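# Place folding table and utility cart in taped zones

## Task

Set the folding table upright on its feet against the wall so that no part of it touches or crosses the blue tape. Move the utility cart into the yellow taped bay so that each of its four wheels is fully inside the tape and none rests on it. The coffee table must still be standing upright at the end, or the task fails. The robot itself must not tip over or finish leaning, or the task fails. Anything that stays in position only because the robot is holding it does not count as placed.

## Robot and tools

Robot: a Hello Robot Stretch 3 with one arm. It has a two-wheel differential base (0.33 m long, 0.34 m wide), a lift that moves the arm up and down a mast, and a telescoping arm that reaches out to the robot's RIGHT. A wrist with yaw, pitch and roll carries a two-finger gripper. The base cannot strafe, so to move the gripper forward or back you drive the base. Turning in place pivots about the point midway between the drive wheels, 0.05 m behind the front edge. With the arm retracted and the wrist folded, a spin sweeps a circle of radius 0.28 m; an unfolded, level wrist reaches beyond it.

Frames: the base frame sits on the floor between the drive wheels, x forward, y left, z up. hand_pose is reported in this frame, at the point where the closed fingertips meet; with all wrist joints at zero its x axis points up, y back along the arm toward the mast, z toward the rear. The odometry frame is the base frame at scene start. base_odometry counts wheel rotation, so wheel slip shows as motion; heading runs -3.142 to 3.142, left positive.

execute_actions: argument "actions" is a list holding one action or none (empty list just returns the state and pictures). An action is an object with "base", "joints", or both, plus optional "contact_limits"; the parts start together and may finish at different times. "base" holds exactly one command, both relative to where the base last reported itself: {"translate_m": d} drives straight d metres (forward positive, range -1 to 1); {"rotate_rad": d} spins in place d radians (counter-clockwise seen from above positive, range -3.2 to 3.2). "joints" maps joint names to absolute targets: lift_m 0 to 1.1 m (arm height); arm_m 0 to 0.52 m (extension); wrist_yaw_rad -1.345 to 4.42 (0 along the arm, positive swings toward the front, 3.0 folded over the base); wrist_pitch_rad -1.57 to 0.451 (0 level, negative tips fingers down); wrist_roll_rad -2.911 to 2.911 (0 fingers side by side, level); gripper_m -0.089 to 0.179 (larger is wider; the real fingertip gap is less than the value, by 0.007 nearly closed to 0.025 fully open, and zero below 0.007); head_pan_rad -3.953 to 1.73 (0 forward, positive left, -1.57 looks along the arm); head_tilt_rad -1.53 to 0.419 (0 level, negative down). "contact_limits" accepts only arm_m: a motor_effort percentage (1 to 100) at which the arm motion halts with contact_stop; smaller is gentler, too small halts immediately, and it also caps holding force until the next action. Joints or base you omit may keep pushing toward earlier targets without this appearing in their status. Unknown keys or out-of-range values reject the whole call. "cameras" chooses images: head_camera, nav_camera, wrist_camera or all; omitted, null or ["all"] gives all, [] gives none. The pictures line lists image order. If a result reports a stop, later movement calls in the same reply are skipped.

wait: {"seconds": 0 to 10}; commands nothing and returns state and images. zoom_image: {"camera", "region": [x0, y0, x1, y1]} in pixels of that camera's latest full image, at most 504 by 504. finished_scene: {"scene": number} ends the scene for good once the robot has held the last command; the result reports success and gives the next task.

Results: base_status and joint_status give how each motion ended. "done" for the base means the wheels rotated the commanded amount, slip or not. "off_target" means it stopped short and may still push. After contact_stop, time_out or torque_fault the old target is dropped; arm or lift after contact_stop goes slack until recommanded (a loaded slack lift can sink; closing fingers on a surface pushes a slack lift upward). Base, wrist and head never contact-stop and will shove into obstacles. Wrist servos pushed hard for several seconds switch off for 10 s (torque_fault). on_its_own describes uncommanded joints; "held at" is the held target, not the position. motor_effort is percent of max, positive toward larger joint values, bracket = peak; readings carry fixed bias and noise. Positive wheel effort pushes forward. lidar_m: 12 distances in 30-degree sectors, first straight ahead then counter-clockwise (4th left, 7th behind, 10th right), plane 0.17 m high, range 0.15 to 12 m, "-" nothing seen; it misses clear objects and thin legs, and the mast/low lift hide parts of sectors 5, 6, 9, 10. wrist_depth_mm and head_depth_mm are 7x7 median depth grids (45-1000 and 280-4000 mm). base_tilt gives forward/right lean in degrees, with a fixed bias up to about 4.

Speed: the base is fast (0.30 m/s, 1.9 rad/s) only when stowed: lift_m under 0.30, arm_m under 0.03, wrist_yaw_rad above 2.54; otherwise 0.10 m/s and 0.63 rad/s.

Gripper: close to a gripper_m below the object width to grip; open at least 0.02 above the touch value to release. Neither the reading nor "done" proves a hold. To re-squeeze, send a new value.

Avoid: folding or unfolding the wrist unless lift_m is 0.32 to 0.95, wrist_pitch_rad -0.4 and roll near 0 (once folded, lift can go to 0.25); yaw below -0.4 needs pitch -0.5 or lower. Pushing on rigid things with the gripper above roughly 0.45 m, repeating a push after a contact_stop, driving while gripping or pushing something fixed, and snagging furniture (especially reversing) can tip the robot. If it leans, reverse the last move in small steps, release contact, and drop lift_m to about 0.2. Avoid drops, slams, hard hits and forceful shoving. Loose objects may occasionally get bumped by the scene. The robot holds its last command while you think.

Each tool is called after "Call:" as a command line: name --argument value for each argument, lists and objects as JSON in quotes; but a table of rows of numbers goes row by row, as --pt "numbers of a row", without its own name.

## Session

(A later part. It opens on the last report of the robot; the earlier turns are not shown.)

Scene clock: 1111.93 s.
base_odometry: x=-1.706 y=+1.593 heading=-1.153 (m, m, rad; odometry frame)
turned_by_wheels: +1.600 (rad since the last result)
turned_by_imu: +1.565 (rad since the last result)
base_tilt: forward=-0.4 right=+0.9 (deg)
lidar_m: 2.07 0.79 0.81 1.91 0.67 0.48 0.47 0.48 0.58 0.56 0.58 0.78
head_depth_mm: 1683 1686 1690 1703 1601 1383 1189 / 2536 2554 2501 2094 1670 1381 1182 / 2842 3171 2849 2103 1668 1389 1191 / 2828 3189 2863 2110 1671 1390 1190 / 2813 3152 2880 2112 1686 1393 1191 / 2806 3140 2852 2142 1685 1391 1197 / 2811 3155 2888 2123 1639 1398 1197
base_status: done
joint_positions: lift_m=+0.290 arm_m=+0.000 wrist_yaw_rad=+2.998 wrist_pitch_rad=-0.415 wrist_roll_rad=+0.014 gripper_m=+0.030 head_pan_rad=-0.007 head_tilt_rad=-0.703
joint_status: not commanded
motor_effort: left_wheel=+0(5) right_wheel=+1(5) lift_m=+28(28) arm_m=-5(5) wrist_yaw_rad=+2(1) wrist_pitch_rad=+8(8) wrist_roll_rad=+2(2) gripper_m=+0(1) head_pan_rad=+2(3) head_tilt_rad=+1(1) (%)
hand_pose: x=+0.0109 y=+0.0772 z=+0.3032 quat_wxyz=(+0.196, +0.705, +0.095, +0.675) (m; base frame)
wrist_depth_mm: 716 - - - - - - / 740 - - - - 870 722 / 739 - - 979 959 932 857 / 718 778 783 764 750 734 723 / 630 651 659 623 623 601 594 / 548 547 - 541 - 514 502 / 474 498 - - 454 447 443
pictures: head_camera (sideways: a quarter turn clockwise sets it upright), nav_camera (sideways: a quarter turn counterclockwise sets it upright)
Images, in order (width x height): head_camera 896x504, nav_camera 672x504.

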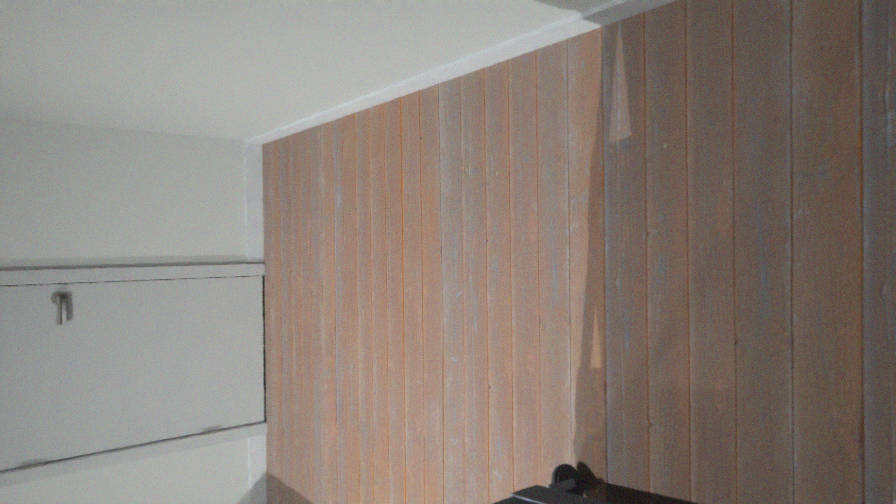

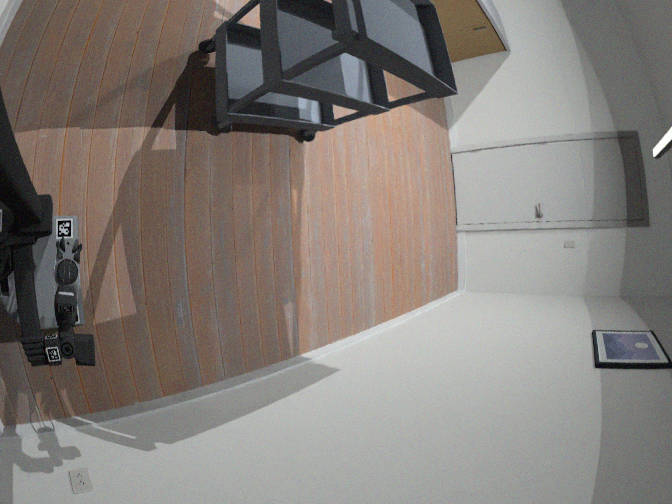

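Call:
execute_actions --actions '[{"base":{"translate_m":0.77}}]' --cameras '[]'

Call:
execute_actions --actions '[{"base":{"rotate_rad":1.485},"joints":{"head_tilt_rad":-1.0}}]' --cameras '["head_camera","nav_camera"]'

Scene clock: 1129.07 s.
base_odometry: x=-1.394 y=+0.889 heading=-1.153 (m, m, rad; odometry frame)
turned_by_wheels: +0.000 (rad since the last result)
turned_by_imu: +0.001 (rad since the last result)
base_tilt: forward=-0.4 right=+0.9 (deg)
lidar_m: 2.02 2.60 0.61 0.56 0.57 1.28 1.23 0.79 0.57 0.55 0.57 0.77
head_depth_mm: 1646 1642 1651 1664 1564 1383 1185 / 2134 2337 2467 2088 1666 1384 1184 / 2152 2388 2655 2099 1669 1391 1190 / 2151 2411 2639 2114 1679 1391 1186 / 2134 2396 2614 2131 1682 1391 1190 / 2148 2404 2652 2130 1680 1393 1194 / 2140 2387 2636 2142 1690 1398 1199
base_status: done
joint_positions: lift_m=+0.290 arm_m=+0.000 wrist_yaw_rad=+2.998 wrist_pitch_rad=-0.415 wrist_roll_rad=+0.014 gripper_m=+0.030 head_pan_rad=-0.007 head_tilt_rad=-0.703
joint_status: not commanded
motor_effort: left_wheel=-1(6) right_wheel=+1(5) lift_m=+28(28) arm_m=-6(5) wrist_yaw_rad=+2(1) wrist_pitch_rad=+8(8) wrist_roll_rad=+2(2) gripper_m=+0(0) head_pan_rad=+2(2) head_tilt_rad=+1(1) (%)
hand_pose: x=+0.0109 y=+0.0772 z=+0.3032 quat_wxyz=(+0.196, +0.705, +0.095, +0.675) (m; base frame)
wrist_depth_mm: - - - - - - - / - - 937 880 718 - - / - - 641 876 855 933 916 / 823 794 738 762 745 736 713 / 659 651 659 626 629 605 594 / 557 546 - 541 - 515 506 / 477 495 - - 453 447 440
pictures: none
No camera images: the call's "cameras" was empty. Leave "cameras" out to get every camera's image.

Scene clock: 1131.33 s.
base_odometry: x=-1.394 y=+0.889 heading=+0.332 (m, m, rad; odometry frame)
turned_by_wheels: +1.485 (rad since the last result)
turned_by_imu: +1.453 (rad since the last result)
base_tilt: forward=-0.3 right=+1.0 (deg)
lidar_m: 0.56 0.57 1.33 1.23 0.89 0.59 0.55 0.56 0.70 1.50 2.55 0.64
head_depth_mm: 1791 829 1012 1144 1377 1220 1096 / 976 834 1082 1058 1325 1222 1104 / 980 836 1082 1038 1326 1225 1099 / 970 839 712 1038 1315 1225 1107 / 956 843 706 1019 1286 1230 1105 / 2834 847 693 1000 1340 1230 1109 / 2223 840 686 1590 1395 1232 1111
base_status: done
joint_positions: lift_m=+0.290 arm_m=+0.000 wrist_yaw_rad=+2.998 wrist_pitch_rad=-0.415 wrist_roll_rad=+0.014 gripper_m=+0.030 head_pan_rad=-0.007 head_tilt_rad=-0.988
joint_status: all done
motor_effort: left_wheel=-1(5) right_wheel=+1(5) lift_m=+28(28) arm_m=-5(5) wrist_yaw_rad=+1(1) wrist_pitch_rad=+8(8) wrist_roll_rad=+2(2) gripper_m=+0(0) head_pan_rad=+3(2) head_tilt_rad=-4(20) (%)
hand_pose: x=+0.0109 y=+0.0772 z=+0.3032 quat_wxyz=(+0.196, +0.705, +0.095, +0.675) (m; base frame)
wrist_depth_mm: - - - - - - - / - - - - - - - / 995 - 999 981 964 941 901 / 813 792 784 766 746 742 720 / 654 651 655 627 633 603 592 / 556 543 - 545 - 513 504 / 476 497 - - 452 449 443
pictures: head_camera (sideways: a quarter turn clockwise sets it upright), nav_camera (sideways: a quarter turn counterclockwise sets it upright)
Images, in order (width x height): head_camera 896x504, nav_camera 672x504.

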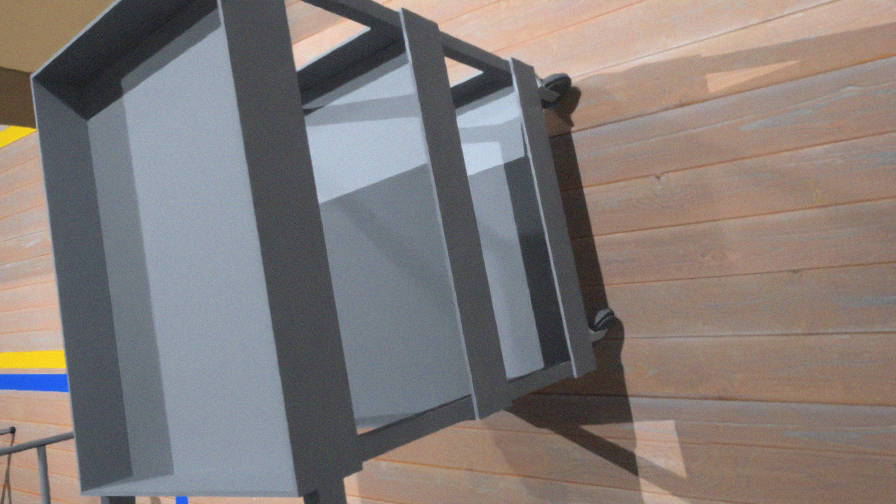

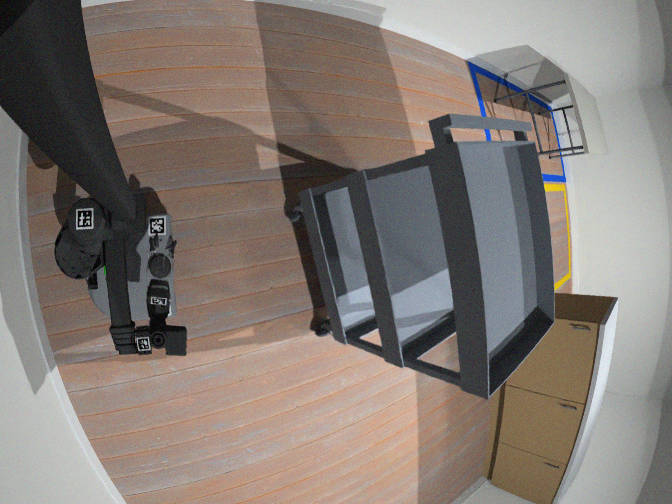

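Call:
execute_actions --actions '[{"base":{"rotate_rad":0.06}}]' --cameras '[]'

Call:
execute_actions --actions '[{"base":{"translate_m":0.42}}]' --cameras '["head_camera","nav_camera"]'

Scene clock: 1154.67 s.
base_odometry: x=-1.394 y=+0.889 heading=+0.392 (m, m, rad; odometry frame)
turned_by_wheels: +0.060 (rad since the last result)
turned_by_imu: +0.059 (rad since the last result)
base_tilt: forward=-0.4 right=+0.9 (deg)
lidar_m: 0.56 0.57 1.30 1.23 0.83 0.58 0.55 0.56 0.74 1.77 2.57 0.62
head_depth_mm: 965 827 1049 1052 1346 1218 1092 / 973 832 1082 1052 1330 1225 1097 / 974 839 721 1036 1306 1221 1100 / 962 840 703 1019 1306 1226 1100 / 956 843 708 1021 1294 1228 1102 / 2300 847 691 1045 1378 1228 1106 / 2845 784 741 1603 1392 1231 1106
base_status: done
joint_positions: lift_m=+0.290 arm_m=+0.000 wrist_yaw_rad=+2.998 wrist_pitch_rad=-0.415 wrist_roll_rad=+0.014 gripper_m=+0.030 head_pan_rad=-0.007 head_tilt_rad=-0.988
joint_status: not commanded
motor_effort: left_wheel=+0(5) right_wheel=+1(5) lift_m=+28(28) arm_m=-4(5) wrist_yaw_rad=+1(1) wrist_pitch_rad=+8(8) wrist_roll_rad=+2(2) gripper_m=-1(0) head_pan_rad=+3(3) head_tilt_rad=-4(5) (%)
hand_pose: x=+0.0109 y=+0.0772 z=+0.3032 quat_wxyz=(+0.196, +0.705, +0.095, +0.675) (m; base frame)
wrist_depth_mm: 923 - - - - - - / 960 - - - - - - / 939 - - 1000 957 940 914 / 790 795 784 763 751 735 712 / 665 643 655 626 628 607 599 / 556 546 - 542 - 512 503 / 476 496 - - 449 446 440
pictures: none
No camera images: the call's "cameras" was empty. Leave "cameras" out to get every camera's image.

Scene clock: 1157.87 s.
base_odometry: x=-1.006 y=+1.050 heading=+0.392 (m, m, rad; odometry frame)
turned_by_wheels: +0.000 (rad since the last result)
turned_by_imu: +0.000 (rad since the last result)
base_tilt: forward=-0.3 right=+0.9 (deg)
lidar_m: 0.15 0.15 0.19 1.25 1.29 1.02 0.97 0.99 1.30 2.49 0.26 0.17
head_depth_mm: 1838 1749 690 591 516 679 1081 / 2781 2215 693 592 518 669 1071 / 2769 2212 695 595 518 485 1070 / 2794 2219 691 596 520 477 1055 / 2794 2247 684 597 520 470 987 / 2814 2229 682 598 523 471 941 / 2827 2251 672 601 524 465 1076
base_status: done
joint_positions: lift_m=+0.290 arm_m=+0.000 wrist_yaw_rad=+2.998 wrist_pitch_rad=-0.415 wrist_roll_rad=+0.014 gripper_m=+0.030 head_pan_rad=-0.007 head_tilt_rad=-0.988
joint_status: not commanded
motor_effort: left_wheel=+0(6) right_wheel=+1(5) lift_m=+28(28) arm_m=-5(5) wrist_yaw_rad=+1(1) wrist_pitch_rad=+8(8) wrist_roll_rad=+2(2) gripper_m=+0(0) head_pan_rad=+3(2) head_tilt_rad=-4(4) (%)
hand_pose: x=+0.0109 y=+0.0772 z=+0.3032 quat_wxyz=(+0.196, +0.705, +0.095, +0.675) (m; base frame)
wrist_depth_mm: - - - - - - - / - - - - - - - / - - - 994 912 930 914 / 812 790 778 759 695 388 428 / 662 648 659 628 327 388 383 / 552 543 - 545 - 312 327 / 476 495 - - 443 240 285
pictures: head_camera (sideways: a quarter turn clockwise sets it upright), nav_camera (sideways: a quarter turn counterclockwise sets it upright)
Images, in order (width x height): head_camera 896x504, nav_camera 672x504.

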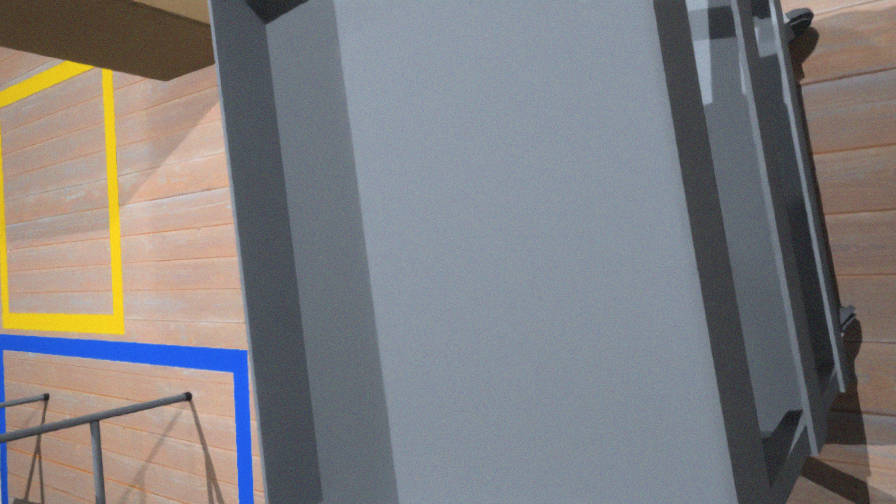

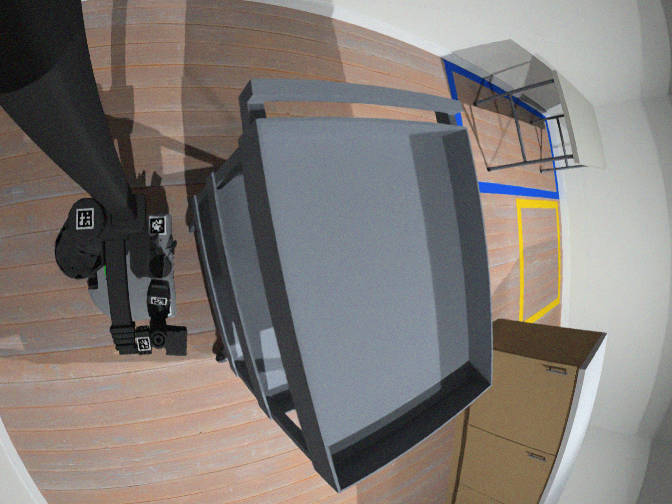

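Call:
execute_actions --actions '[{"base":{"translate_m":0.15}}]' --cameras '["head_camera","nav_camera"]'

Scene clock: 1163.20 s.
base_odometry: x=-0.867 y=+1.107 heading=+0.392 (m, m, rad; odometry frame)
turned_by_wheels: +0.001 (rad since the last result)
turned_by_imu: +0.014 (rad since the last result)
base_tilt: forward=-0.4 right=+0.9 (deg)
lidar_m: - - 0.15 0.18 1.30 1.17 1.11 1.14 1.52 0.30 0.15 -
head_depth_mm: 2445 1928 655 589 516 457 419 / 2733 2192 655 591 516 458 419 / 2752 2209 650 592 517 460 420 / 2765 2202 649 594 518 461 421 / 2758 2225 658 596 522 462 421 / 2801 2238 657 597 521 463 418 / 2794 2257 653 598 523 465 418
base_status: done
joint_positions: lift_m=+0.290 arm_m=+0.000 wrist_yaw_rad=+2.999 wrist_pitch_rad=-0.416 wrist_roll_rad=+0.014 gripper_m=+0.030 head_pan_rad=-0.005 head_tilt_rad=-0.993
joint_status: not commanded
motor_effort: left_wheel=+18(32) right_wheel=+0(6) lift_m=+27(28) arm_m=-3(5) wrist_yaw_rad=+1(1) wrist_pitch_rad=+9(9) wrist_roll_rad=+2(2) gripper_m=+0(0) head_pan_rad=+2(3) head_tilt_rad=-3(4) (%)
hand_pose: x=+0.0107 y=+0.0771 z=+0.3030 quat_wxyz=(+0.196, +0.705, +0.095, +0.675) (m; base frame)
wrist_depth_mm: - - - - - - - / - - - - - - - / - - - 886 972 929 911 / 816 781 777 726 392 411 439 / 655 654 648 578 397 392 385 / 551 542 - 535 - 333 328 / 471 495 - - 280 290 285
pictures: head_camera (sideways: a quarter turn clockwise sets it upright), nav_camera (sideways: a quarter turn counterclockwise sets it upright)
Images, in order (width x height): head_camera 896x504, nav_camera 672x504.

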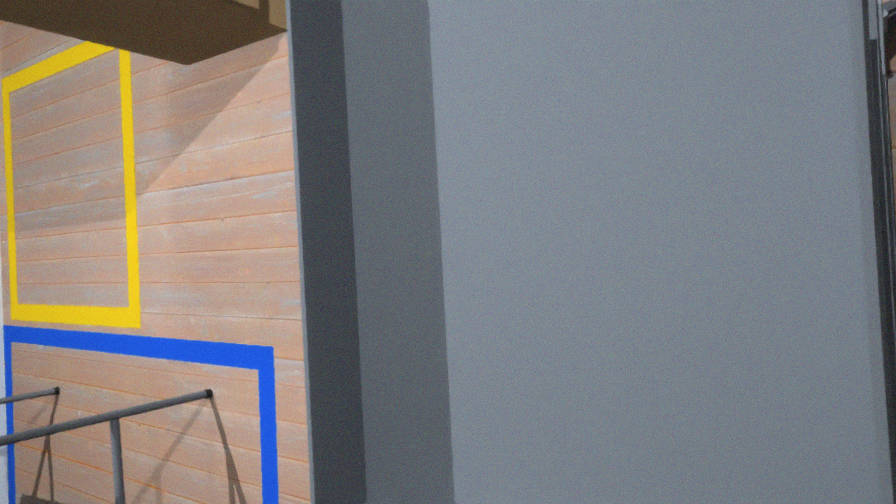

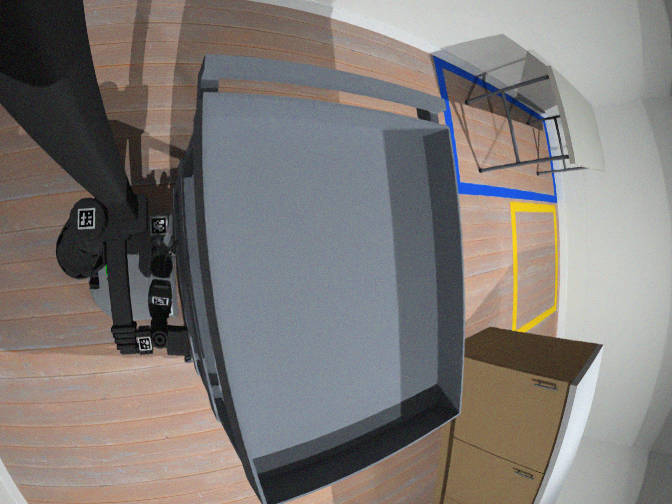

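Call:
execute_actions --actions '[{"base":{"translate_m":0.3},"joints":{"head_tilt_rad":-0.6}}]' --cameras '["head_camera","nav_camera"]'

Scene clock: 1172.30 s.
base_odometry: x=-0.590 y=+1.222 heading=+0.392 (m, m, rad; odometry frame)
turned_by_wheels: +0.000 (rad since the last result)
turned_by_imu: +0.009 (rad since the last result)
base_tilt: forward=-0.4 right=+1.0 (deg)
lidar_m: - - 0.15 0.19 1.31 1.47 1.40 1.44 1.93 0.19 0.15 -
head_depth_mm: 2879 3180 3355 1947 642 570 479 / 2868 3186 3345 2429 641 571 479 / 2891 3161 3377 2421 643 572 479 / 2872 3140 3424 2452 645 572 480 / 2860 3143 3395 2473 645 574 480 / 2875 3063 3203 2355 647 575 482 / 2836 3011 1926 2471 647 577 482
base_status: done
joint_positions: lift_m=+0.290 arm_m=+0.000 wrist_yaw_rad=+2.999 wrist_pitch_rad=-0.416 wrist_roll_rad=+0.014 gripper_m=+0.030 head_pan_rad=-0.005 head_tilt_rad=-0.605
joint_status: all done
motor_effort: left_wheel=+8(28) right_wheel=+4(14) lift_m=+27(27) arm_m=-4(4) wrist_yaw_rad=+1(1) wrist_pitch_rad=+9(9) wrist_roll_rad=+2(2) gripper_m=+0(0) head_pan_rad=+2(1) head_tilt_rad=+2(19) (%)
hand_pose: x=+0.0107 y=+0.0771 z=+0.3030 quat_wxyz=(+0.196, +0.705, +0.095, +0.675) (m; base frame)
wrist_depth_mm: - - - - - - - / - - - - - - - / - - - 928 938 925 908 / 821 791 776 734 381 395 417 / 657 650 654 610 398 390 385 / 553 543 - 537 - 333 327 / 477 498 - - 278 289 285
pictures: head_camera (sideways: a quarter turn clockwise sets it upright), nav_camera (sideways: a quarter turn counterclockwise sets it upright)
Images, in order (width x height): head_camera 896x504, nav_camera 672x504.

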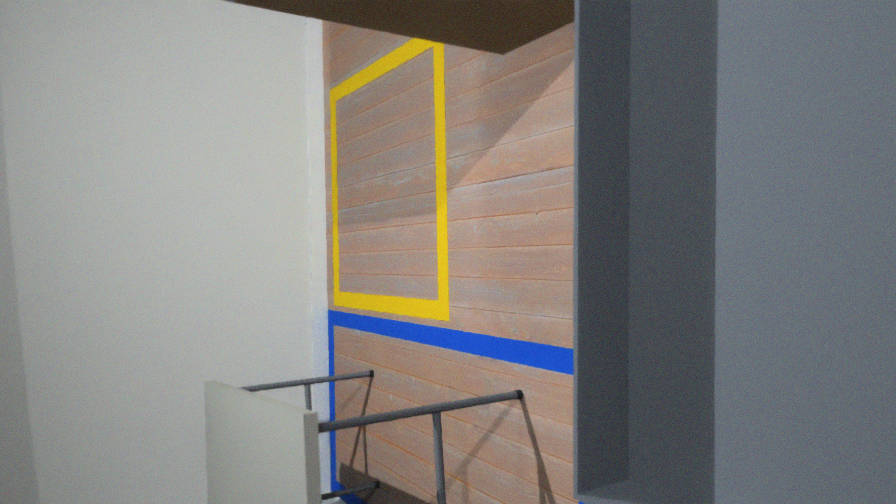

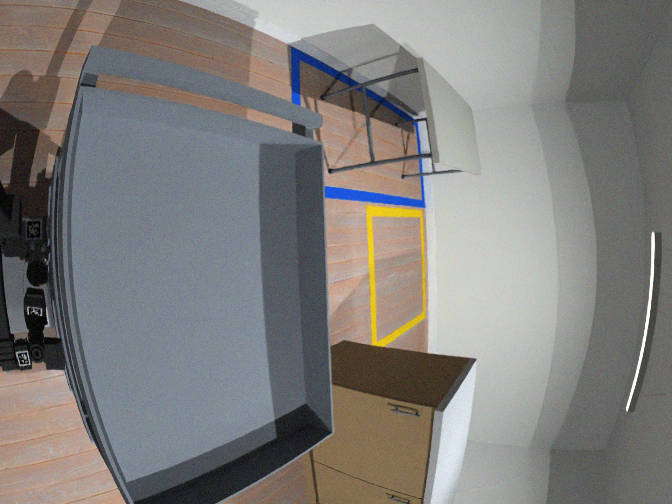

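Call:
execute_actions --actions '[{"base":{"rotate_rad":-0.08}}]' --cameras '[]'

Call:
execute_actions --actions '[{"base":{"translate_m":0.6}}]' --cameras '["head_camera","nav_camera"]'

Scene clock: 1186.97 s.
base_odometry: x=-0.590 y=+1.222 heading=+0.313 (m, m, rad; odometry frame)
turned_by_wheels: -0.079 (rad since the last result)
turned_by_imu: -0.071 (rad since the last result)
base_tilt: forward=-0.4 right=+0.9 (deg)
lidar_m: - - 0.15 0.18 1.29 1.51 1.40 1.42 1.80 0.32 0.15 -
head_depth_mm: 2966 3166 1597 1651 652 571 478 / 2949 3241 3429 2312 661 572 480 / 2907 3212 3379 2445 657 572 480 / 2893 3169 3397 2462 649 572 480 / 2873 3154 3369 2439 646 574 480 / 2825 3098 3350 2444 647 574 482 / 2850 2949 3023 2364 647 575 483
base_status: done
joint_positions: lift_m=+0.290 arm_m=+0.000 wrist_yaw_rad=+2.999 wrist_pitch_rad=-0.416 wrist_roll_rad=+0.014 gripper_m=+0.030 head_pan_rad=-0.005 head_tilt_rad=-0.605
joint_status: not commanded
motor_effort: left_wheel=+17(27) right_wheel=-1(4) lift_m=+27(27) arm_m=-4(4) wrist_yaw_rad=+1(1) wrist_pitch_rad=+9(9) wrist_roll_rad=+2(2) gripper_m=+0(0) head_pan_rad=+2(2) head_tilt_rad=+1(1) (%)
hand_pose: x=+0.0107 y=+0.0771 z=+0.3030 quat_wxyz=(+0.196, +0.705, +0.095, +0.675) (m; base frame)
wrist_depth_mm: - - - - - - - / - - - - - - - / - - 998 888 955 933 889 / 812 784 777 709 393 416 440 / 661 645 657 580 399 390 385 / 551 542 - 541 - 331 326 / 475 497 - - 277 289 283
pictures: none
No camera images: the call's "cameras" was empty. Leave "cameras" out to get every camera's image.

Scene clock: 1190.37 s.
base_odometry: x=-0.020 y=+1.407 heading=+0.313 (m, m, rad; odometry frame)
turned_by_wheels: +0.000 (rad since the last result)
turned_by_imu: +0.062 (rad since the last result)
base_tilt: forward=-0.3 right=+0.9 (deg)
lidar_m: - - 0.15 0.19 1.33 1.77 1.99 2.03 2.57 0.19 0.15 -
head_depth_mm: 2386 2619 2935 2426 640 570 479 / 2362 2619 2905 2425 643 572 480 / 2384 2611 2892 2445 645 572 480 / 2356 2582 2874 2437 645 572 481 / 2350 2580 2862 2439 646 574 481 / 2359 2588 2819 2448 649 576 482 / 2345 2553 1789 2376 648 576 484
base_status: done
joint_positions: lift_m=+0.290 arm_m=+0.000 wrist_yaw_rad=+2.999 wrist_pitch_rad=-0.416 wrist_roll_rad=+0.014 gripper_m=+0.030 head_pan_rad=-0.005 head_tilt_rad=-0.604
joint_status: not commanded
motor_effort: left_wheel=+12(27) right_wheel=+1(13) lift_m=+27(27) arm_m=-4(4) wrist_yaw_rad=+1(1) wrist_pitch_rad=+9(9) wrist_roll_rad=+2(2) gripper_m=+0(0) head_pan_rad=+2(2) head_tilt_rad=+1(1) (%)
hand_pose: x=+0.0107 y=+0.0771 z=+0.3030 quat_wxyz=(+0.196, +0.705, +0.095, +0.675) (m; base frame)
wrist_depth_mm: - - - - - - - / - - - - - - - / - - 1000 928 955 928 899 / 819 784 789 737 383 400 419 / 662 654 652 602 396 391 383 / 557 544 - 543 - 332 327 / 479 495 - - 277 288 286
pictures: head_camera (sideways: a quarter turn clockwise sets it upright), nav_camera (sideways: a quarter turn counterclockwise sets it upright)
Images, in order (width x height): head_camera 896x504, nav_camera 672x504.

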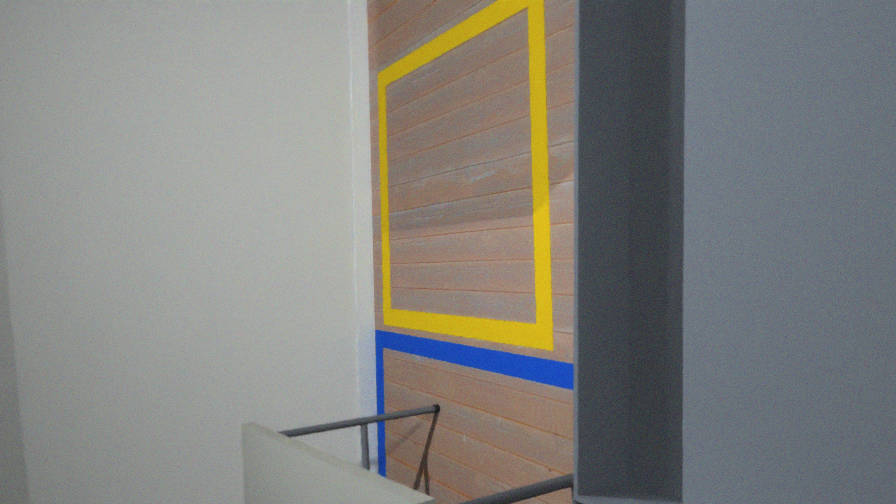

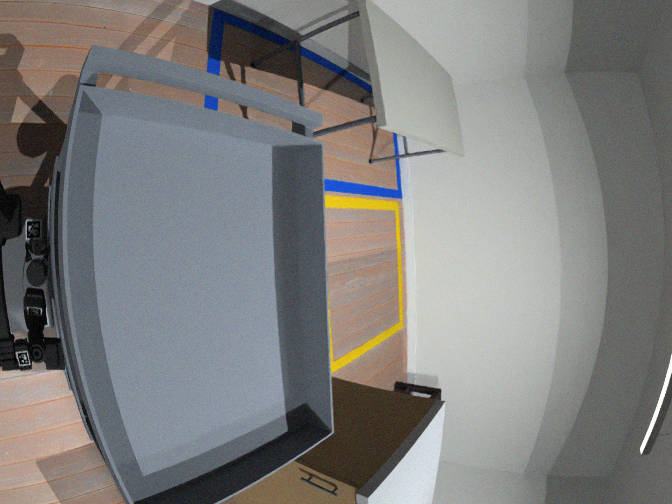

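Call:
execute_actions --actions '[{"base":{"rotate_rad":-0.09}}]' --cameras '[]'

Call:
execute_actions --actions '[{"base":{"translate_m":0.6},"joints":{"head_tilt_rad":-0.75}}]' --cameras '["head_camera","nav_camera"]'

Scene clock: 1209.40 s.
base_odometry: x=-0.020 y=+1.407 heading=+0.224 (m, m, rad; odometry frame)
turned_by_wheels: -0.089 (rad since the last result)
turned_by_imu: -0.077 (rad since the last result)
base_tilt: forward=-0.4 right=+0.8 (deg)
lidar_m: - - 0.15 0.18 1.31 1.65 1.98 2.01 2.53 0.36 0.15 -
head_depth_mm: 2470 2696 2970 2445 662 572 479 / 2418 2692 2969 2442 655 570 479 / 2370 2643 2963 2450 662 572 480 / 2385 2634 2923 2449 655 573 480 / 2357 2579 2863 2452 648 575 481 / 2334 2554 2836 2479 647 575 481 / 2292 2513 2751 2467 649 576 483
base_status: done
joint_positions: lift_m=+0.290 arm_m=+0.000 wrist_yaw_rad=+2.999 wrist_pitch_rad=-0.416 wrist_roll_rad=+0.014 gripper_m=+0.030 head_pan_rad=-0.005 head_tilt_rad=-0.604
joint_status: not commanded
motor_effort: left_wheel=+15(27) right_wheel=-1(5) lift_m=+27(27) arm_m=-4(5) wrist_yaw_rad=+0(0) wrist_pitch_rad=+9(9) wrist_roll_rad=+2(2) gripper_m=-1(0) head_pan_rad=+2(1) head_tilt_rad=+1(1) (%)
hand_pose: x=+0.0107 y=+0.0771 z=+0.3030 quat_wxyz=(+0.196, +0.705, +0.095, +0.675) (m; base frame)
wrist_depth_mm: - - - - - - - / - - - - - - - / - - - 884 951 940 911 / 810 794 782 702 397 420 446 / 663 649 654 586 398 390 385 / 553 545 - 541 - 333 327 / 474 494 - - 277 291 285
pictures: none
No camera images: the call's "cameras" was empty. Leave "cameras" out to get every camera's image.

Scene clock: 1212.87 s.
base_odometry: x=+0.565 y=+1.540 heading=+0.224 (m, m, rad; odometry frame)
turned_by_wheels: +0.000 (rad since the last result)
turned_by_imu: +0.078 (rad since the last result)
base_tilt: forward=-0.4 right=+0.9 (deg)
lidar_m: - - 0.15 0.19 1.36 1.81 2.57 2.64 2.57 0.19 0.15 -
head_depth_mm: 1908 2142 2406 1996 615 515 446 / 1890 2133 2415 2001 617 517 446 / 1899 2136 2366 2007 617 517 446 / 1889 2103 2371 2015 618 519 448 / 1864 2098 2366 2024 620 520 448 / 1876 2101 2344 2018 624 521 449 / 1863 2096 2348 2032 610 522 450
base_status: done
joint_positions: lift_m=+0.290 arm_m=+0.000 wrist_yaw_rad=+2.999 wrist_pitch_rad=-0.416 wrist_roll_rad=+0.014 gripper_m=+0.030 head_pan_rad=-0.005 head_tilt_rad=-0.742
joint_status: all done
motor_effort: left_wheel=+14(27) right_wheel=+0(14) lift_m=+27(27) arm_m=-4(3) wrist_yaw_rad=+1(1) wrist_pitch_rad=+9(9) wrist_roll_rad=+2(2) gripper_m=+0(0) head_pan_rad=+2(2) head_tilt_rad=-3(12) (%)
hand_pose: x=+0.0107 y=+0.0771 z=+0.3030 quat_wxyz=(+0.196, +0.705, +0.095, +0.675) (m; base frame)
wrist_depth_mm: - - - - - - - / - - - - - - - / - - - 938 953 921 891 / 807 778 782 742 386 398 417 / 659 657 652 598 397 393 383 / 555 543 - 535 - 334 327 / 477 497 - - 278 288 285
pictures: head_camera (sideways: a quarter turn clockwise sets it upright), nav_camera (sideways: a quarter turn counterclockwise sets it upright)
Images, in order (width x height): head_camera 896x504, nav_camera 672x504.

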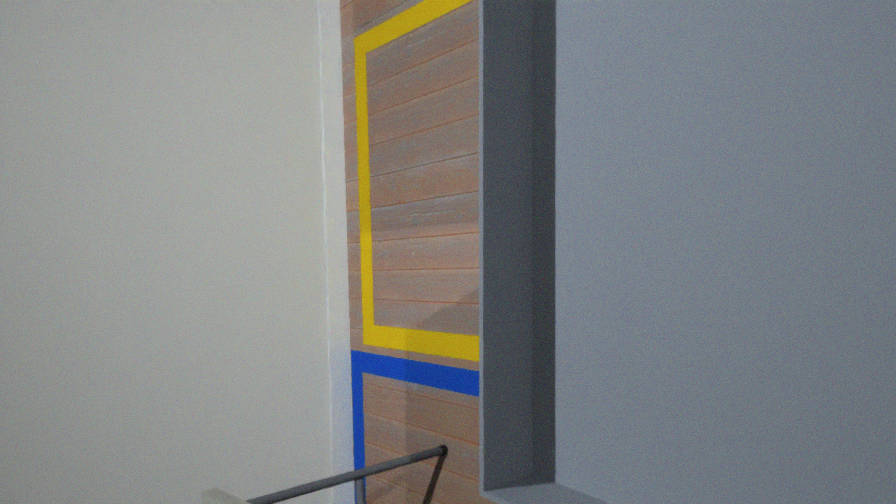

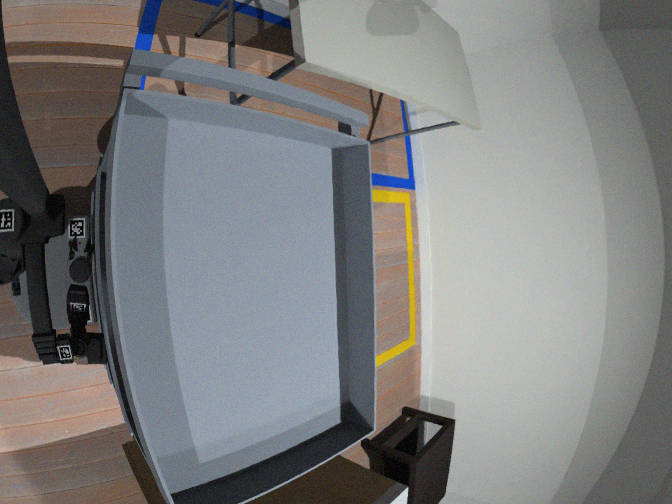

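Call:
execute_actions --actions '[{"base":{"rotate_rad":-0.1}}]' --cameras '[]'

Call:
execute_actions --actions '[{"base":{"translate_m":0.65},"joints":{"head_tilt_rad":-0.9}}]' --cameras '["head_camera","nav_camera"]'

Scene clock: 1224.20 s.
base_odometry: x=+0.565 y=+1.540 heading=+0.125 (m, m, rad; odometry frame)
turned_by_wheels: -0.099 (rad since the last result)
turned_by_imu: -0.085 (rad since the last result)
base_tilt: forward=-0.4 right=+0.9 (deg)
lidar_m: - - 0.15 0.18 1.34 1.68 2.57 2.59 2.62 0.61 0.15 -
head_depth_mm: 1960 2223 2447 1996 614 516 446 / 1934 2189 2416 2006 617 517 446 / 1918 2168 2423 2011 617 518 447 / 1893 2142 2393 2025 619 519 448 / 1859 2110 2346 2002 621 520 448 / 1850 2082 2370 2029 620 521 449 / 1830 2050 2344 2028 623 523 451
base_status: done
joint_positions: lift_m=+0.290 arm_m=+0.000 wrist_yaw_rad=+2.999 wrist_pitch_rad=-0.416 wrist_roll_rad=+0.014 gripper_m=+0.030 head_pan_rad=-0.005 head_tilt_rad=-0.742
joint_status: not commanded
motor_effort: left_wheel=+16(27) right_wheel=-1(4) lift_m=+27(27) arm_m=-4(4) wrist_yaw_rad=+1(1) wrist_pitch_rad=+8(9) wrist_roll_rad=+2(2) gripper_m=+0(0) head_pan_rad=+2(2) head_tilt_rad=-3(3) (%)
hand_pose: x=+0.0107 y=+0.0771 z=+0.3030 quat_wxyz=(+0.196, +0.705, +0.095, +0.675) (m; base frame)
wrist_depth_mm: - - - - - - - / - - - - - - - / - - 996 890 955 931 915 / 813 791 781 705 395 421 445 / 660 650 656 583 398 393 385 / 550 543 - 535 - 333 326 / 477 494 - - 278 289 285
pictures: none
No camera images: the call's "cameras" was empty. Leave "cameras" out to get every camera's image.

Scene clock: 1227.90 s.
base_odometry: x=+1.210 y=+1.622 heading=+0.126 (m, m, rad; odometry frame)
turned_by_wheels: +0.001 (rad since the last result)
turned_by_imu: +0.095 (rad since the last result)
base_tilt: forward=-0.3 right=+0.9 (deg)
lidar_m: - - 0.15 0.19 0.54 1.85 3.18 3.28 0.62 0.19 0.15 -
head_depth_mm: 1392 1606 1889 628 548 477 423 / 1388 1602 1896 631 549 477 424 / 1378 1600 1890 632 552 478 425 / 1380 1591 1878 634 551 479 425 / 1374 1586 1889 636 553 481 425 / 1375 1582 1863 638 555 482 427 / 1369 1584 1866 627 556 483 427
base_status: done
joint_positions: lift_m=+0.290 arm_m=+0.000 wrist_yaw_rad=+2.999 wrist_pitch_rad=-0.416 wrist_roll_rad=+0.014 gripper_m=+0.030 head_pan_rad=-0.005 head_tilt_rad=-0.890
joint_status: all done
motor_effort: left_wheel=+14(27) right_wheel=+0(14) lift_m=+27(27) arm_m=-5(5) wrist_yaw_rad=+1(1) wrist_pitch_rad=+9(9) wrist_roll_rad=+2(2) gripper_m=+0(0) head_pan_rad=+1(1) head_tilt_rad=-4(14) (%)
hand_pose: x=+0.0107 y=+0.0771 z=+0.3030 quat_wxyz=(+0.196, +0.705, +0.095, +0.675) (m; base frame)
wrist_depth_mm: - - - - - - - / - - - - - - - / - - 980 923 952 931 912 / 819 786 777 733 386 400 418 / 659 647 657 584 398 392 384 / 551 546 - 533 - 332 329 / 475 496 - - 278 288 284
pictures: head_camera (sideways: a quarter turn clockwise sets it upright), nav_camera (sideways: a quarter turn counterclockwise sets it upright)
Images, in order (width x height): head_camera 896x504, nav_camera 672x504.

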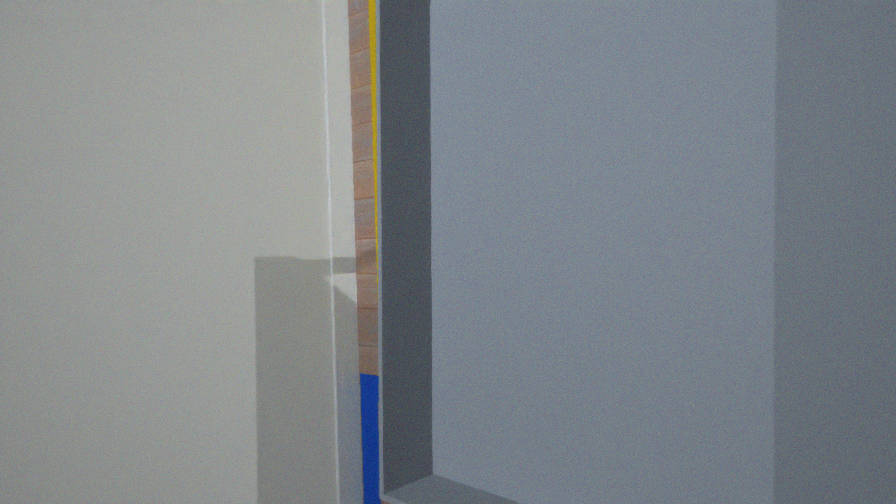

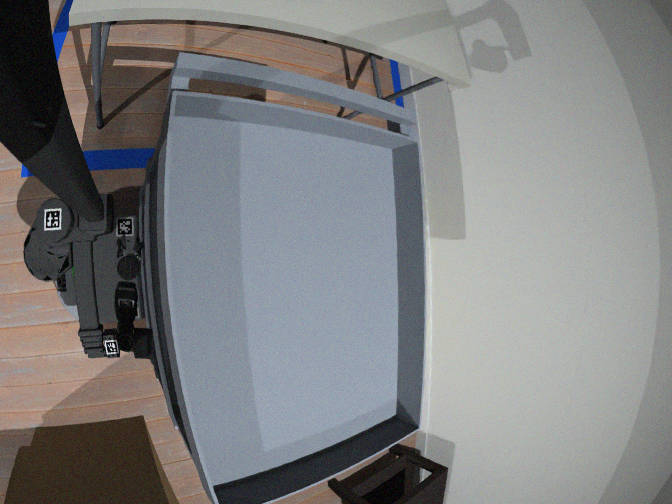

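Call:
execute_actions --actions '[{"base":{"rotate_rad":-0.1}}]' --cameras '[]'

Call:
execute_actions --actions '[{"base":{"translate_m":0.55}}]' --cameras '[]'

Call:
execute_actions --actions '[{"base":{"translate_m":-0.6},"joints":{"head_tilt_rad":-0.95}}]' --cameras '["head_camera","nav_camera"]'

Scene clock: 1240.10 s.
base_odometry: x=+1.210 y=+1.622 heading=+0.026 (m, m, rad; odometry frame)
turned_by_wheels: -0.099 (rad since the last result)
turned_by_imu: -0.085 (rad since the last result)
base_tilt: forward=-0.4 right=+0.9 (deg)
lidar_m: - - 0.15 0.18 0.53 1.72 3.19 3.21 0.64 0.59 0.15 -
head_depth_mm: 1434 1672 1902 644 548 476 422 / 1417 1652 1860 647 550 478 423 / 1407 1623 1859 648 551 479 424 / 1385 1606 1849 647 551 480 425 / 1374 1585 1819 640 554 481 426 / 1358 1569 1834 640 554 481 427 / 1342 1551 1819 638 556 483 428
base_status: done
joint_positions: lift_m=+0.290 arm_m=+0.000 wrist_yaw_rad=+2.999 wrist_pitch_rad=-0.416 wrist_roll_rad=+0.014 gripper_m=+0.030 head_pan_rad=-0.005 head_tilt_rad=-0.890
joint_status: not commanded
motor_effort: left_wheel=+16(27) right_wheel=-1(5) lift_m=+27(27) arm_m=-4(5) wrist_yaw_rad=+0(1) wrist_pitch_rad=+9(9) wrist_roll_rad=+2(2) gripper_m=+0(0) head_pan_rad=+2(2) head_tilt_rad=-4(4) (%)
hand_pose: x=+0.0107 y=+0.0771 z=+0.3030 quat_wxyz=(+0.196, +0.705, +0.095, +0.675) (m; base frame)
wrist_depth_mm: - - - - - - - / - - - - - - - / - - - 889 935 949 910 / 806 791 780 711 397 422 449 / 657 645 654 589 401 390 383 / 549 544 - 527 - 333 327 / 480 498 - - 279 290 286
pictures: none
No camera images: the call's "cameras" was empty. Leave "cameras" out to get every camera's image.

Scene clock: 1243.40 s.
base_odometry: x=+1.759 y=+1.636 heading=+0.027 (m, m, rad; odometry frame)
turned_by_wheels: +0.001 (rad since the last result)
turned_by_imu: +0.101 (rad since the last result)
base_tilt: forward=-0.4 right=+0.9 (deg)
lidar_m: - - 0.15 0.19 1.41 0.83 3.71 0.83 0.82 0.20 0.15 -
head_depth_mm: 905 1046 1209 629 548 476 423 / 903 1044 1241 630 550 478 424 / 905 1044 1238 631 550 479 424 / 903 1038 1235 634 551 480 425 / 902 1038 1232 635 554 480 425 / 899 1044 1230 638 555 482 425 / 900 1039 1232 629 556 484 427
base_status: done
joint_positions: lift_m=+0.290 arm_m=+0.000 wrist_yaw_rad=+2.999 wrist_pitch_rad=-0.416 wrist_roll_rad=+0.014 gripper_m=+0.030 head_pan_rad=-0.005 head_tilt_rad=-0.891
joint_status: not commanded
motor_effort: left_wheel=+15(27) right_wheel=+0(13) lift_m=+26(27) arm_m=-4(4) wrist_yaw_rad=+1(0) wrist_pitch_rad=+9(9) wrist_roll_rad=+2(2) gripper_m=-1(0) head_pan_rad=+2(2) head_tilt_rad=-4(4) (%)
hand_pose: x=+0.0107 y=+0.0771 z=+0.3030 quat_wxyz=(+0.196, +0.705, +0.095, +0.675) (m; base frame)
wrist_depth_mm: - - - - - - - / - - - - - - - / - - 998 934 953 932 906 / 816 783 769 738 387 399 422 / 660 653 659 582 394 390 387 / 547 545 - 536 - 333 329 / 473 495 - - 277 289 286
pictures: none
No camera images: the call's "cameras" was empty. Leave "cameras" out to get every camera's image.

Scene clock: 1247.10 s.
base_odometry: x=+1.160 y=+1.620 heading=+0.027 (m, m, rad; odometry frame)
turned_by_wheels: +0.000 (rad since the last result)
turned_by_imu: +0.001 (rad since the last result)
base_tilt: forward=-0.4 right=+1.0 (deg)
lidar_m: 0.65 0.67 1.42 0.52 1.40 1.89 3.12 3.23 0.61 0.59 1.59 0.67
head_depth_mm: 1393 904 1109 1051 1379 1233 1101 / 1388 908 1136 1079 1322 1237 1105 / 1384 912 1138 1086 1332 1235 1107 / 1382 916 1140 1086 1337 1240 1110 / 1382 921 772 1092 1341 1244 1110 / 1387 894 774 1092 1391 1248 1118 / 1442 851 1836 1666 1427 1251 1117
base_status: done
joint_positions: lift_m=+0.290 arm_m=+0.000 wrist_yaw_rad=+2.999 wrist_pitch_rad=-0.416 wrist_roll_rad=+0.014 gripper_m=+0.030 head_pan_rad=-0.005 head_tilt_rad=-0.939
joint_status: all done
motor_effort: left_wheel=+1(9) right_wheel=+0(4) lift_m=+27(27) arm_m=-4(4) wrist_yaw_rad=+1(0) wrist_pitch_rad=+9(9) wrist_roll_rad=+2(2) gripper_m=+0(1) head_pan_rad=+2(2) head_tilt_rad=-4(10) (%)
hand_pose: x=+0.0107 y=+0.0771 z=+0.3030 quat_wxyz=(+0.196, +0.705, +0.095, +0.675) (m; base frame)
wrist_depth_mm: - - - - - - - / - - - - - - - / - - 981 972 951 932 920 / 815 789 751 762 750 725 710 / 658 650 660 622 632 603 590 / 553 546 - 542 - 515 505 / 478 499 - - 451 443 445
pictures: head_camera (sideways: a quarter turn clockwise sets it upright), nav_camera (sideways: a quarter turn counterclockwise sets it upright)
Images, in order (width x height): head_camera 896x504, nav_camera 672x504.

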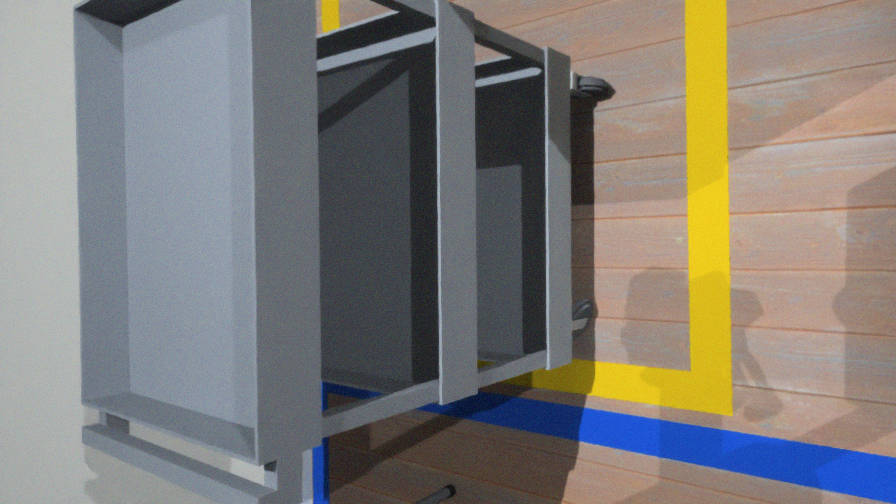

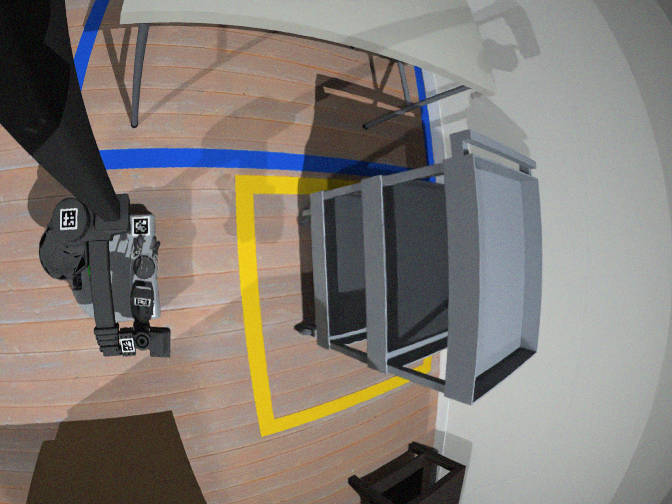

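Call:
zoom_image --camera "head_camera" --region '[440, 250, 760, 450]'

Region (440, 250, 760, 450) of head_camera's 896x504 image, scaled by 1.575, with more detail than that image has; it fills the top 315 rows of this view, and the rest is white.

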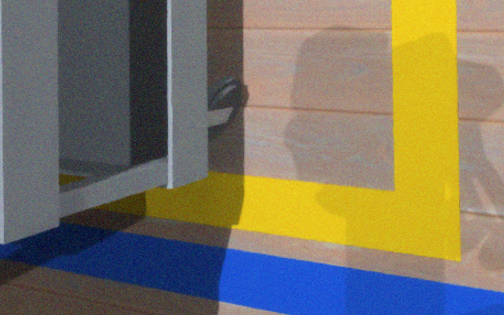

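Call:
execute_actions --actions '[{"base":{"rotate_rad":-1.5},"joints":{"lift_m":0.25,"head_pan_rad":1.5,"head_tilt_rad":-0.8}}]'

Scene clock: 1279.27 s.
base_odometry: x=+1.160 y=+1.620 heading=-1.473 (m, m, rad; odometry frame)
turned_by_wheels: -1.500 (rad since the last result)
turned_by_imu: -1.468 (rad since the last result)
base_tilt: forward=-0.4 right=+0.9 (deg)
lidar_m: 0.59 1.59 0.66 0.65 0.69 1.38 0.52 1.43 2.06 3.11 0.78 0.60
head_depth_mm: 1412 1097 898 1117 1070 1309 1145 / 1422 1100 900 1137 1264 1256 1146 / 1417 1096 902 1146 1262 1280 1142 / 1419 1101 905 1146 1269 1285 1145 / 1412 1105 905 1152 1275 1292 1148 / 1414 1513 877 1082 1445 1326 - / 1408 1609 814 1890 1596 - -
base_status: done
joint_positions: lift_m=+0.250 arm_m=+0.000 wrist_yaw_rad=+2.999 wrist_pitch_rad=-0.416 wrist_roll_rad=+0.014 gripper_m=+0.030 head_pan_rad=+1.493 head_tilt_rad=-0.803
joint_status: all done
motor_effort: left_wheel=+1(7) right_wheel=-1(4) lift_m=+21(23) arm_m=-4(4) wrist_yaw_rad=+0(1) wrist_pitch_rad=+9(9) wrist_roll_rad=+2(2) gripper_m=-1(0) head_pan_rad=+3(33) head_tilt_rad=+0(11) (%)
hand_pose: x=+0.0107 y=+0.0771 z=+0.2633 quat_wxyz=(+0.196, +0.705, +0.095, +0.675) (m; base frame)
wrist_depth_mm: - - - - - - - / - - 683 699 719 - - / 965 - 844 888 830 838 820 / 734 710 707 696 676 659 653 / 594 587 594 560 577 545 534 / 494 511 - - - 467 458 / - - - - 409 404 397
pictures: head_camera (sideways: a quarter turn clockwise sets it upright), nav_camera (sideways: a quarter turn counterclockwise sets it upright), wrist_camera
Images, in order (width x height): head_camera 896x504, nav_camera 672x504, wrist_camera 644x364.

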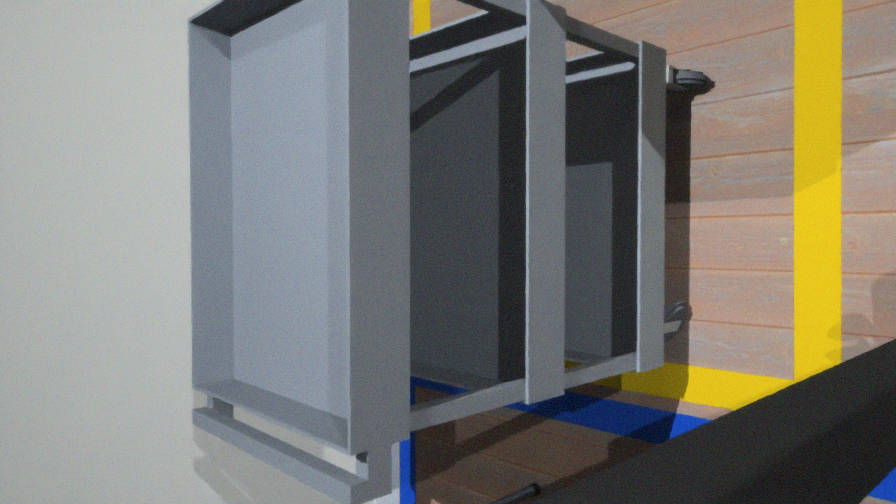

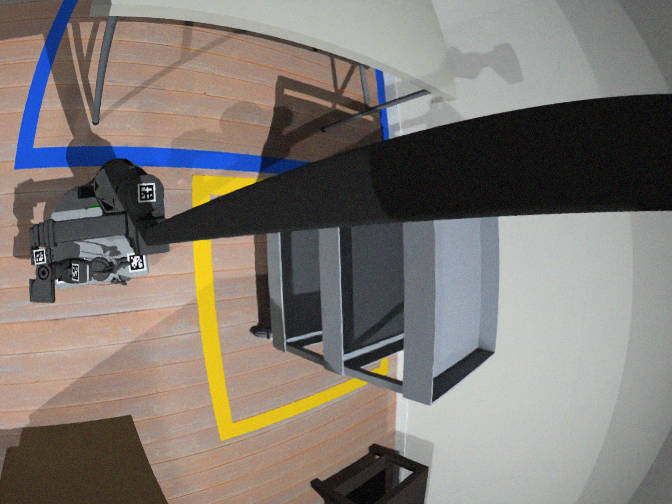

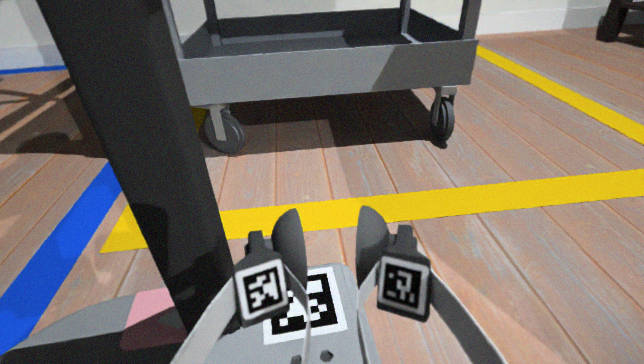

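Call:
execute_actions --actions '[{"joints":{"head_pan_rad":-2.6,"head_tilt_rad":-0.75}}]' --cameras '["head_camera","nav_camera"]'

Scene clock: 1303.90 s.
base_odometry: x=+1.160 y=+1.620 heading=-1.473 (m, m, rad; odometry frame)
turned_by_wheels: +0.000 (rad since the last result)
turned_by_imu: +0.001 (rad since the last result)
base_tilt: forward=-0.4 right=+0.9 (deg)
lidar_m: 0.59 1.59 0.66 0.65 0.69 1.38 0.52 1.43 2.06 3.12 0.79 0.60
head_depth_mm: 1188 1313 1457 1653 1516 1281 1136 / 1263 1401 1585 1793 1596 1344 1168 / 1347 1507 1708 1914 1599 1345 1161 / 1448 1632 1879 1974 1603 1347 1162 / 1552 1769 2070 1995 1608 1351 1168 / 1682 1947 2306 1985 1623 1354 1169 / 1822 2152 2453 1996 1622 1356 1173
base_status: not commanded
joint_positions: lift_m=+0.250 arm_m=+0.000 wrist_yaw_rad=+2.999 wrist_pitch_rad=-0.416 wrist_roll_rad=+0.014 gripper_m=+0.030 head_pan_rad=-2.593 head_tilt_rad=-0.754
joint_status: all done
motor_effort: left_wheel=+2(2) right_wheel=-1(1) lift_m=+21(21) arm_m=-5(5) wrist_yaw_rad=+1(1) wrist_pitch_rad=+9(9) wrist_roll_rad=+2(2) gripper_m=+0(0) head_pan_rad=-2(34) head_tilt_rad=+1(5) (%)
hand_pose: x=+0.0107 y=+0.0771 z=+0.2633 quat_wxyz=(+0.196, +0.705, +0.095, +0.675) (m; base frame)
wrist_depth_mm: - - - - - - - / - - 689 703 723 - - / 969 - 832 892 823 843 817 / 740 713 704 689 674 664 646 / 603 582 590 567 573 552 536 / 500 506 - - - 463 460 / - - - - 408 405 401
pictures: head_camera (sideways: a quarter turn clockwise sets it upright), nav_camera (sideways: a quarter turn counterclockwise sets it upright)
Images, in order (width x height): head_camera 896x504, nav_camera 672x504.

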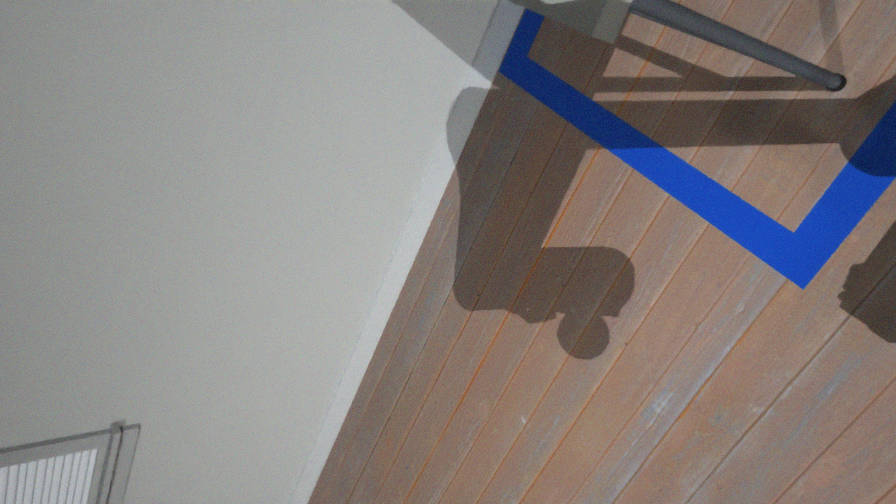

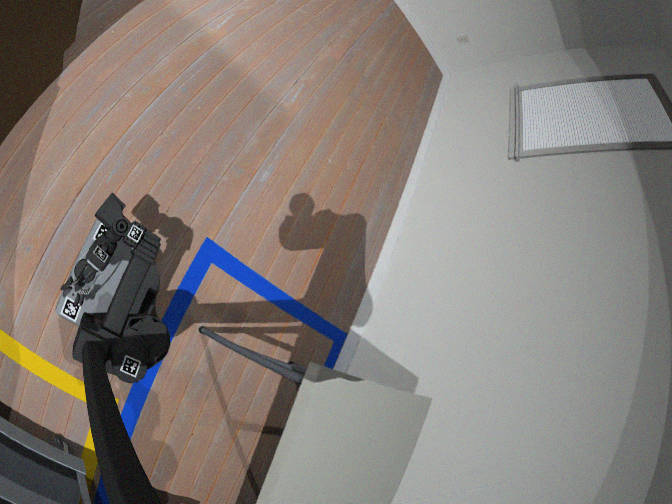

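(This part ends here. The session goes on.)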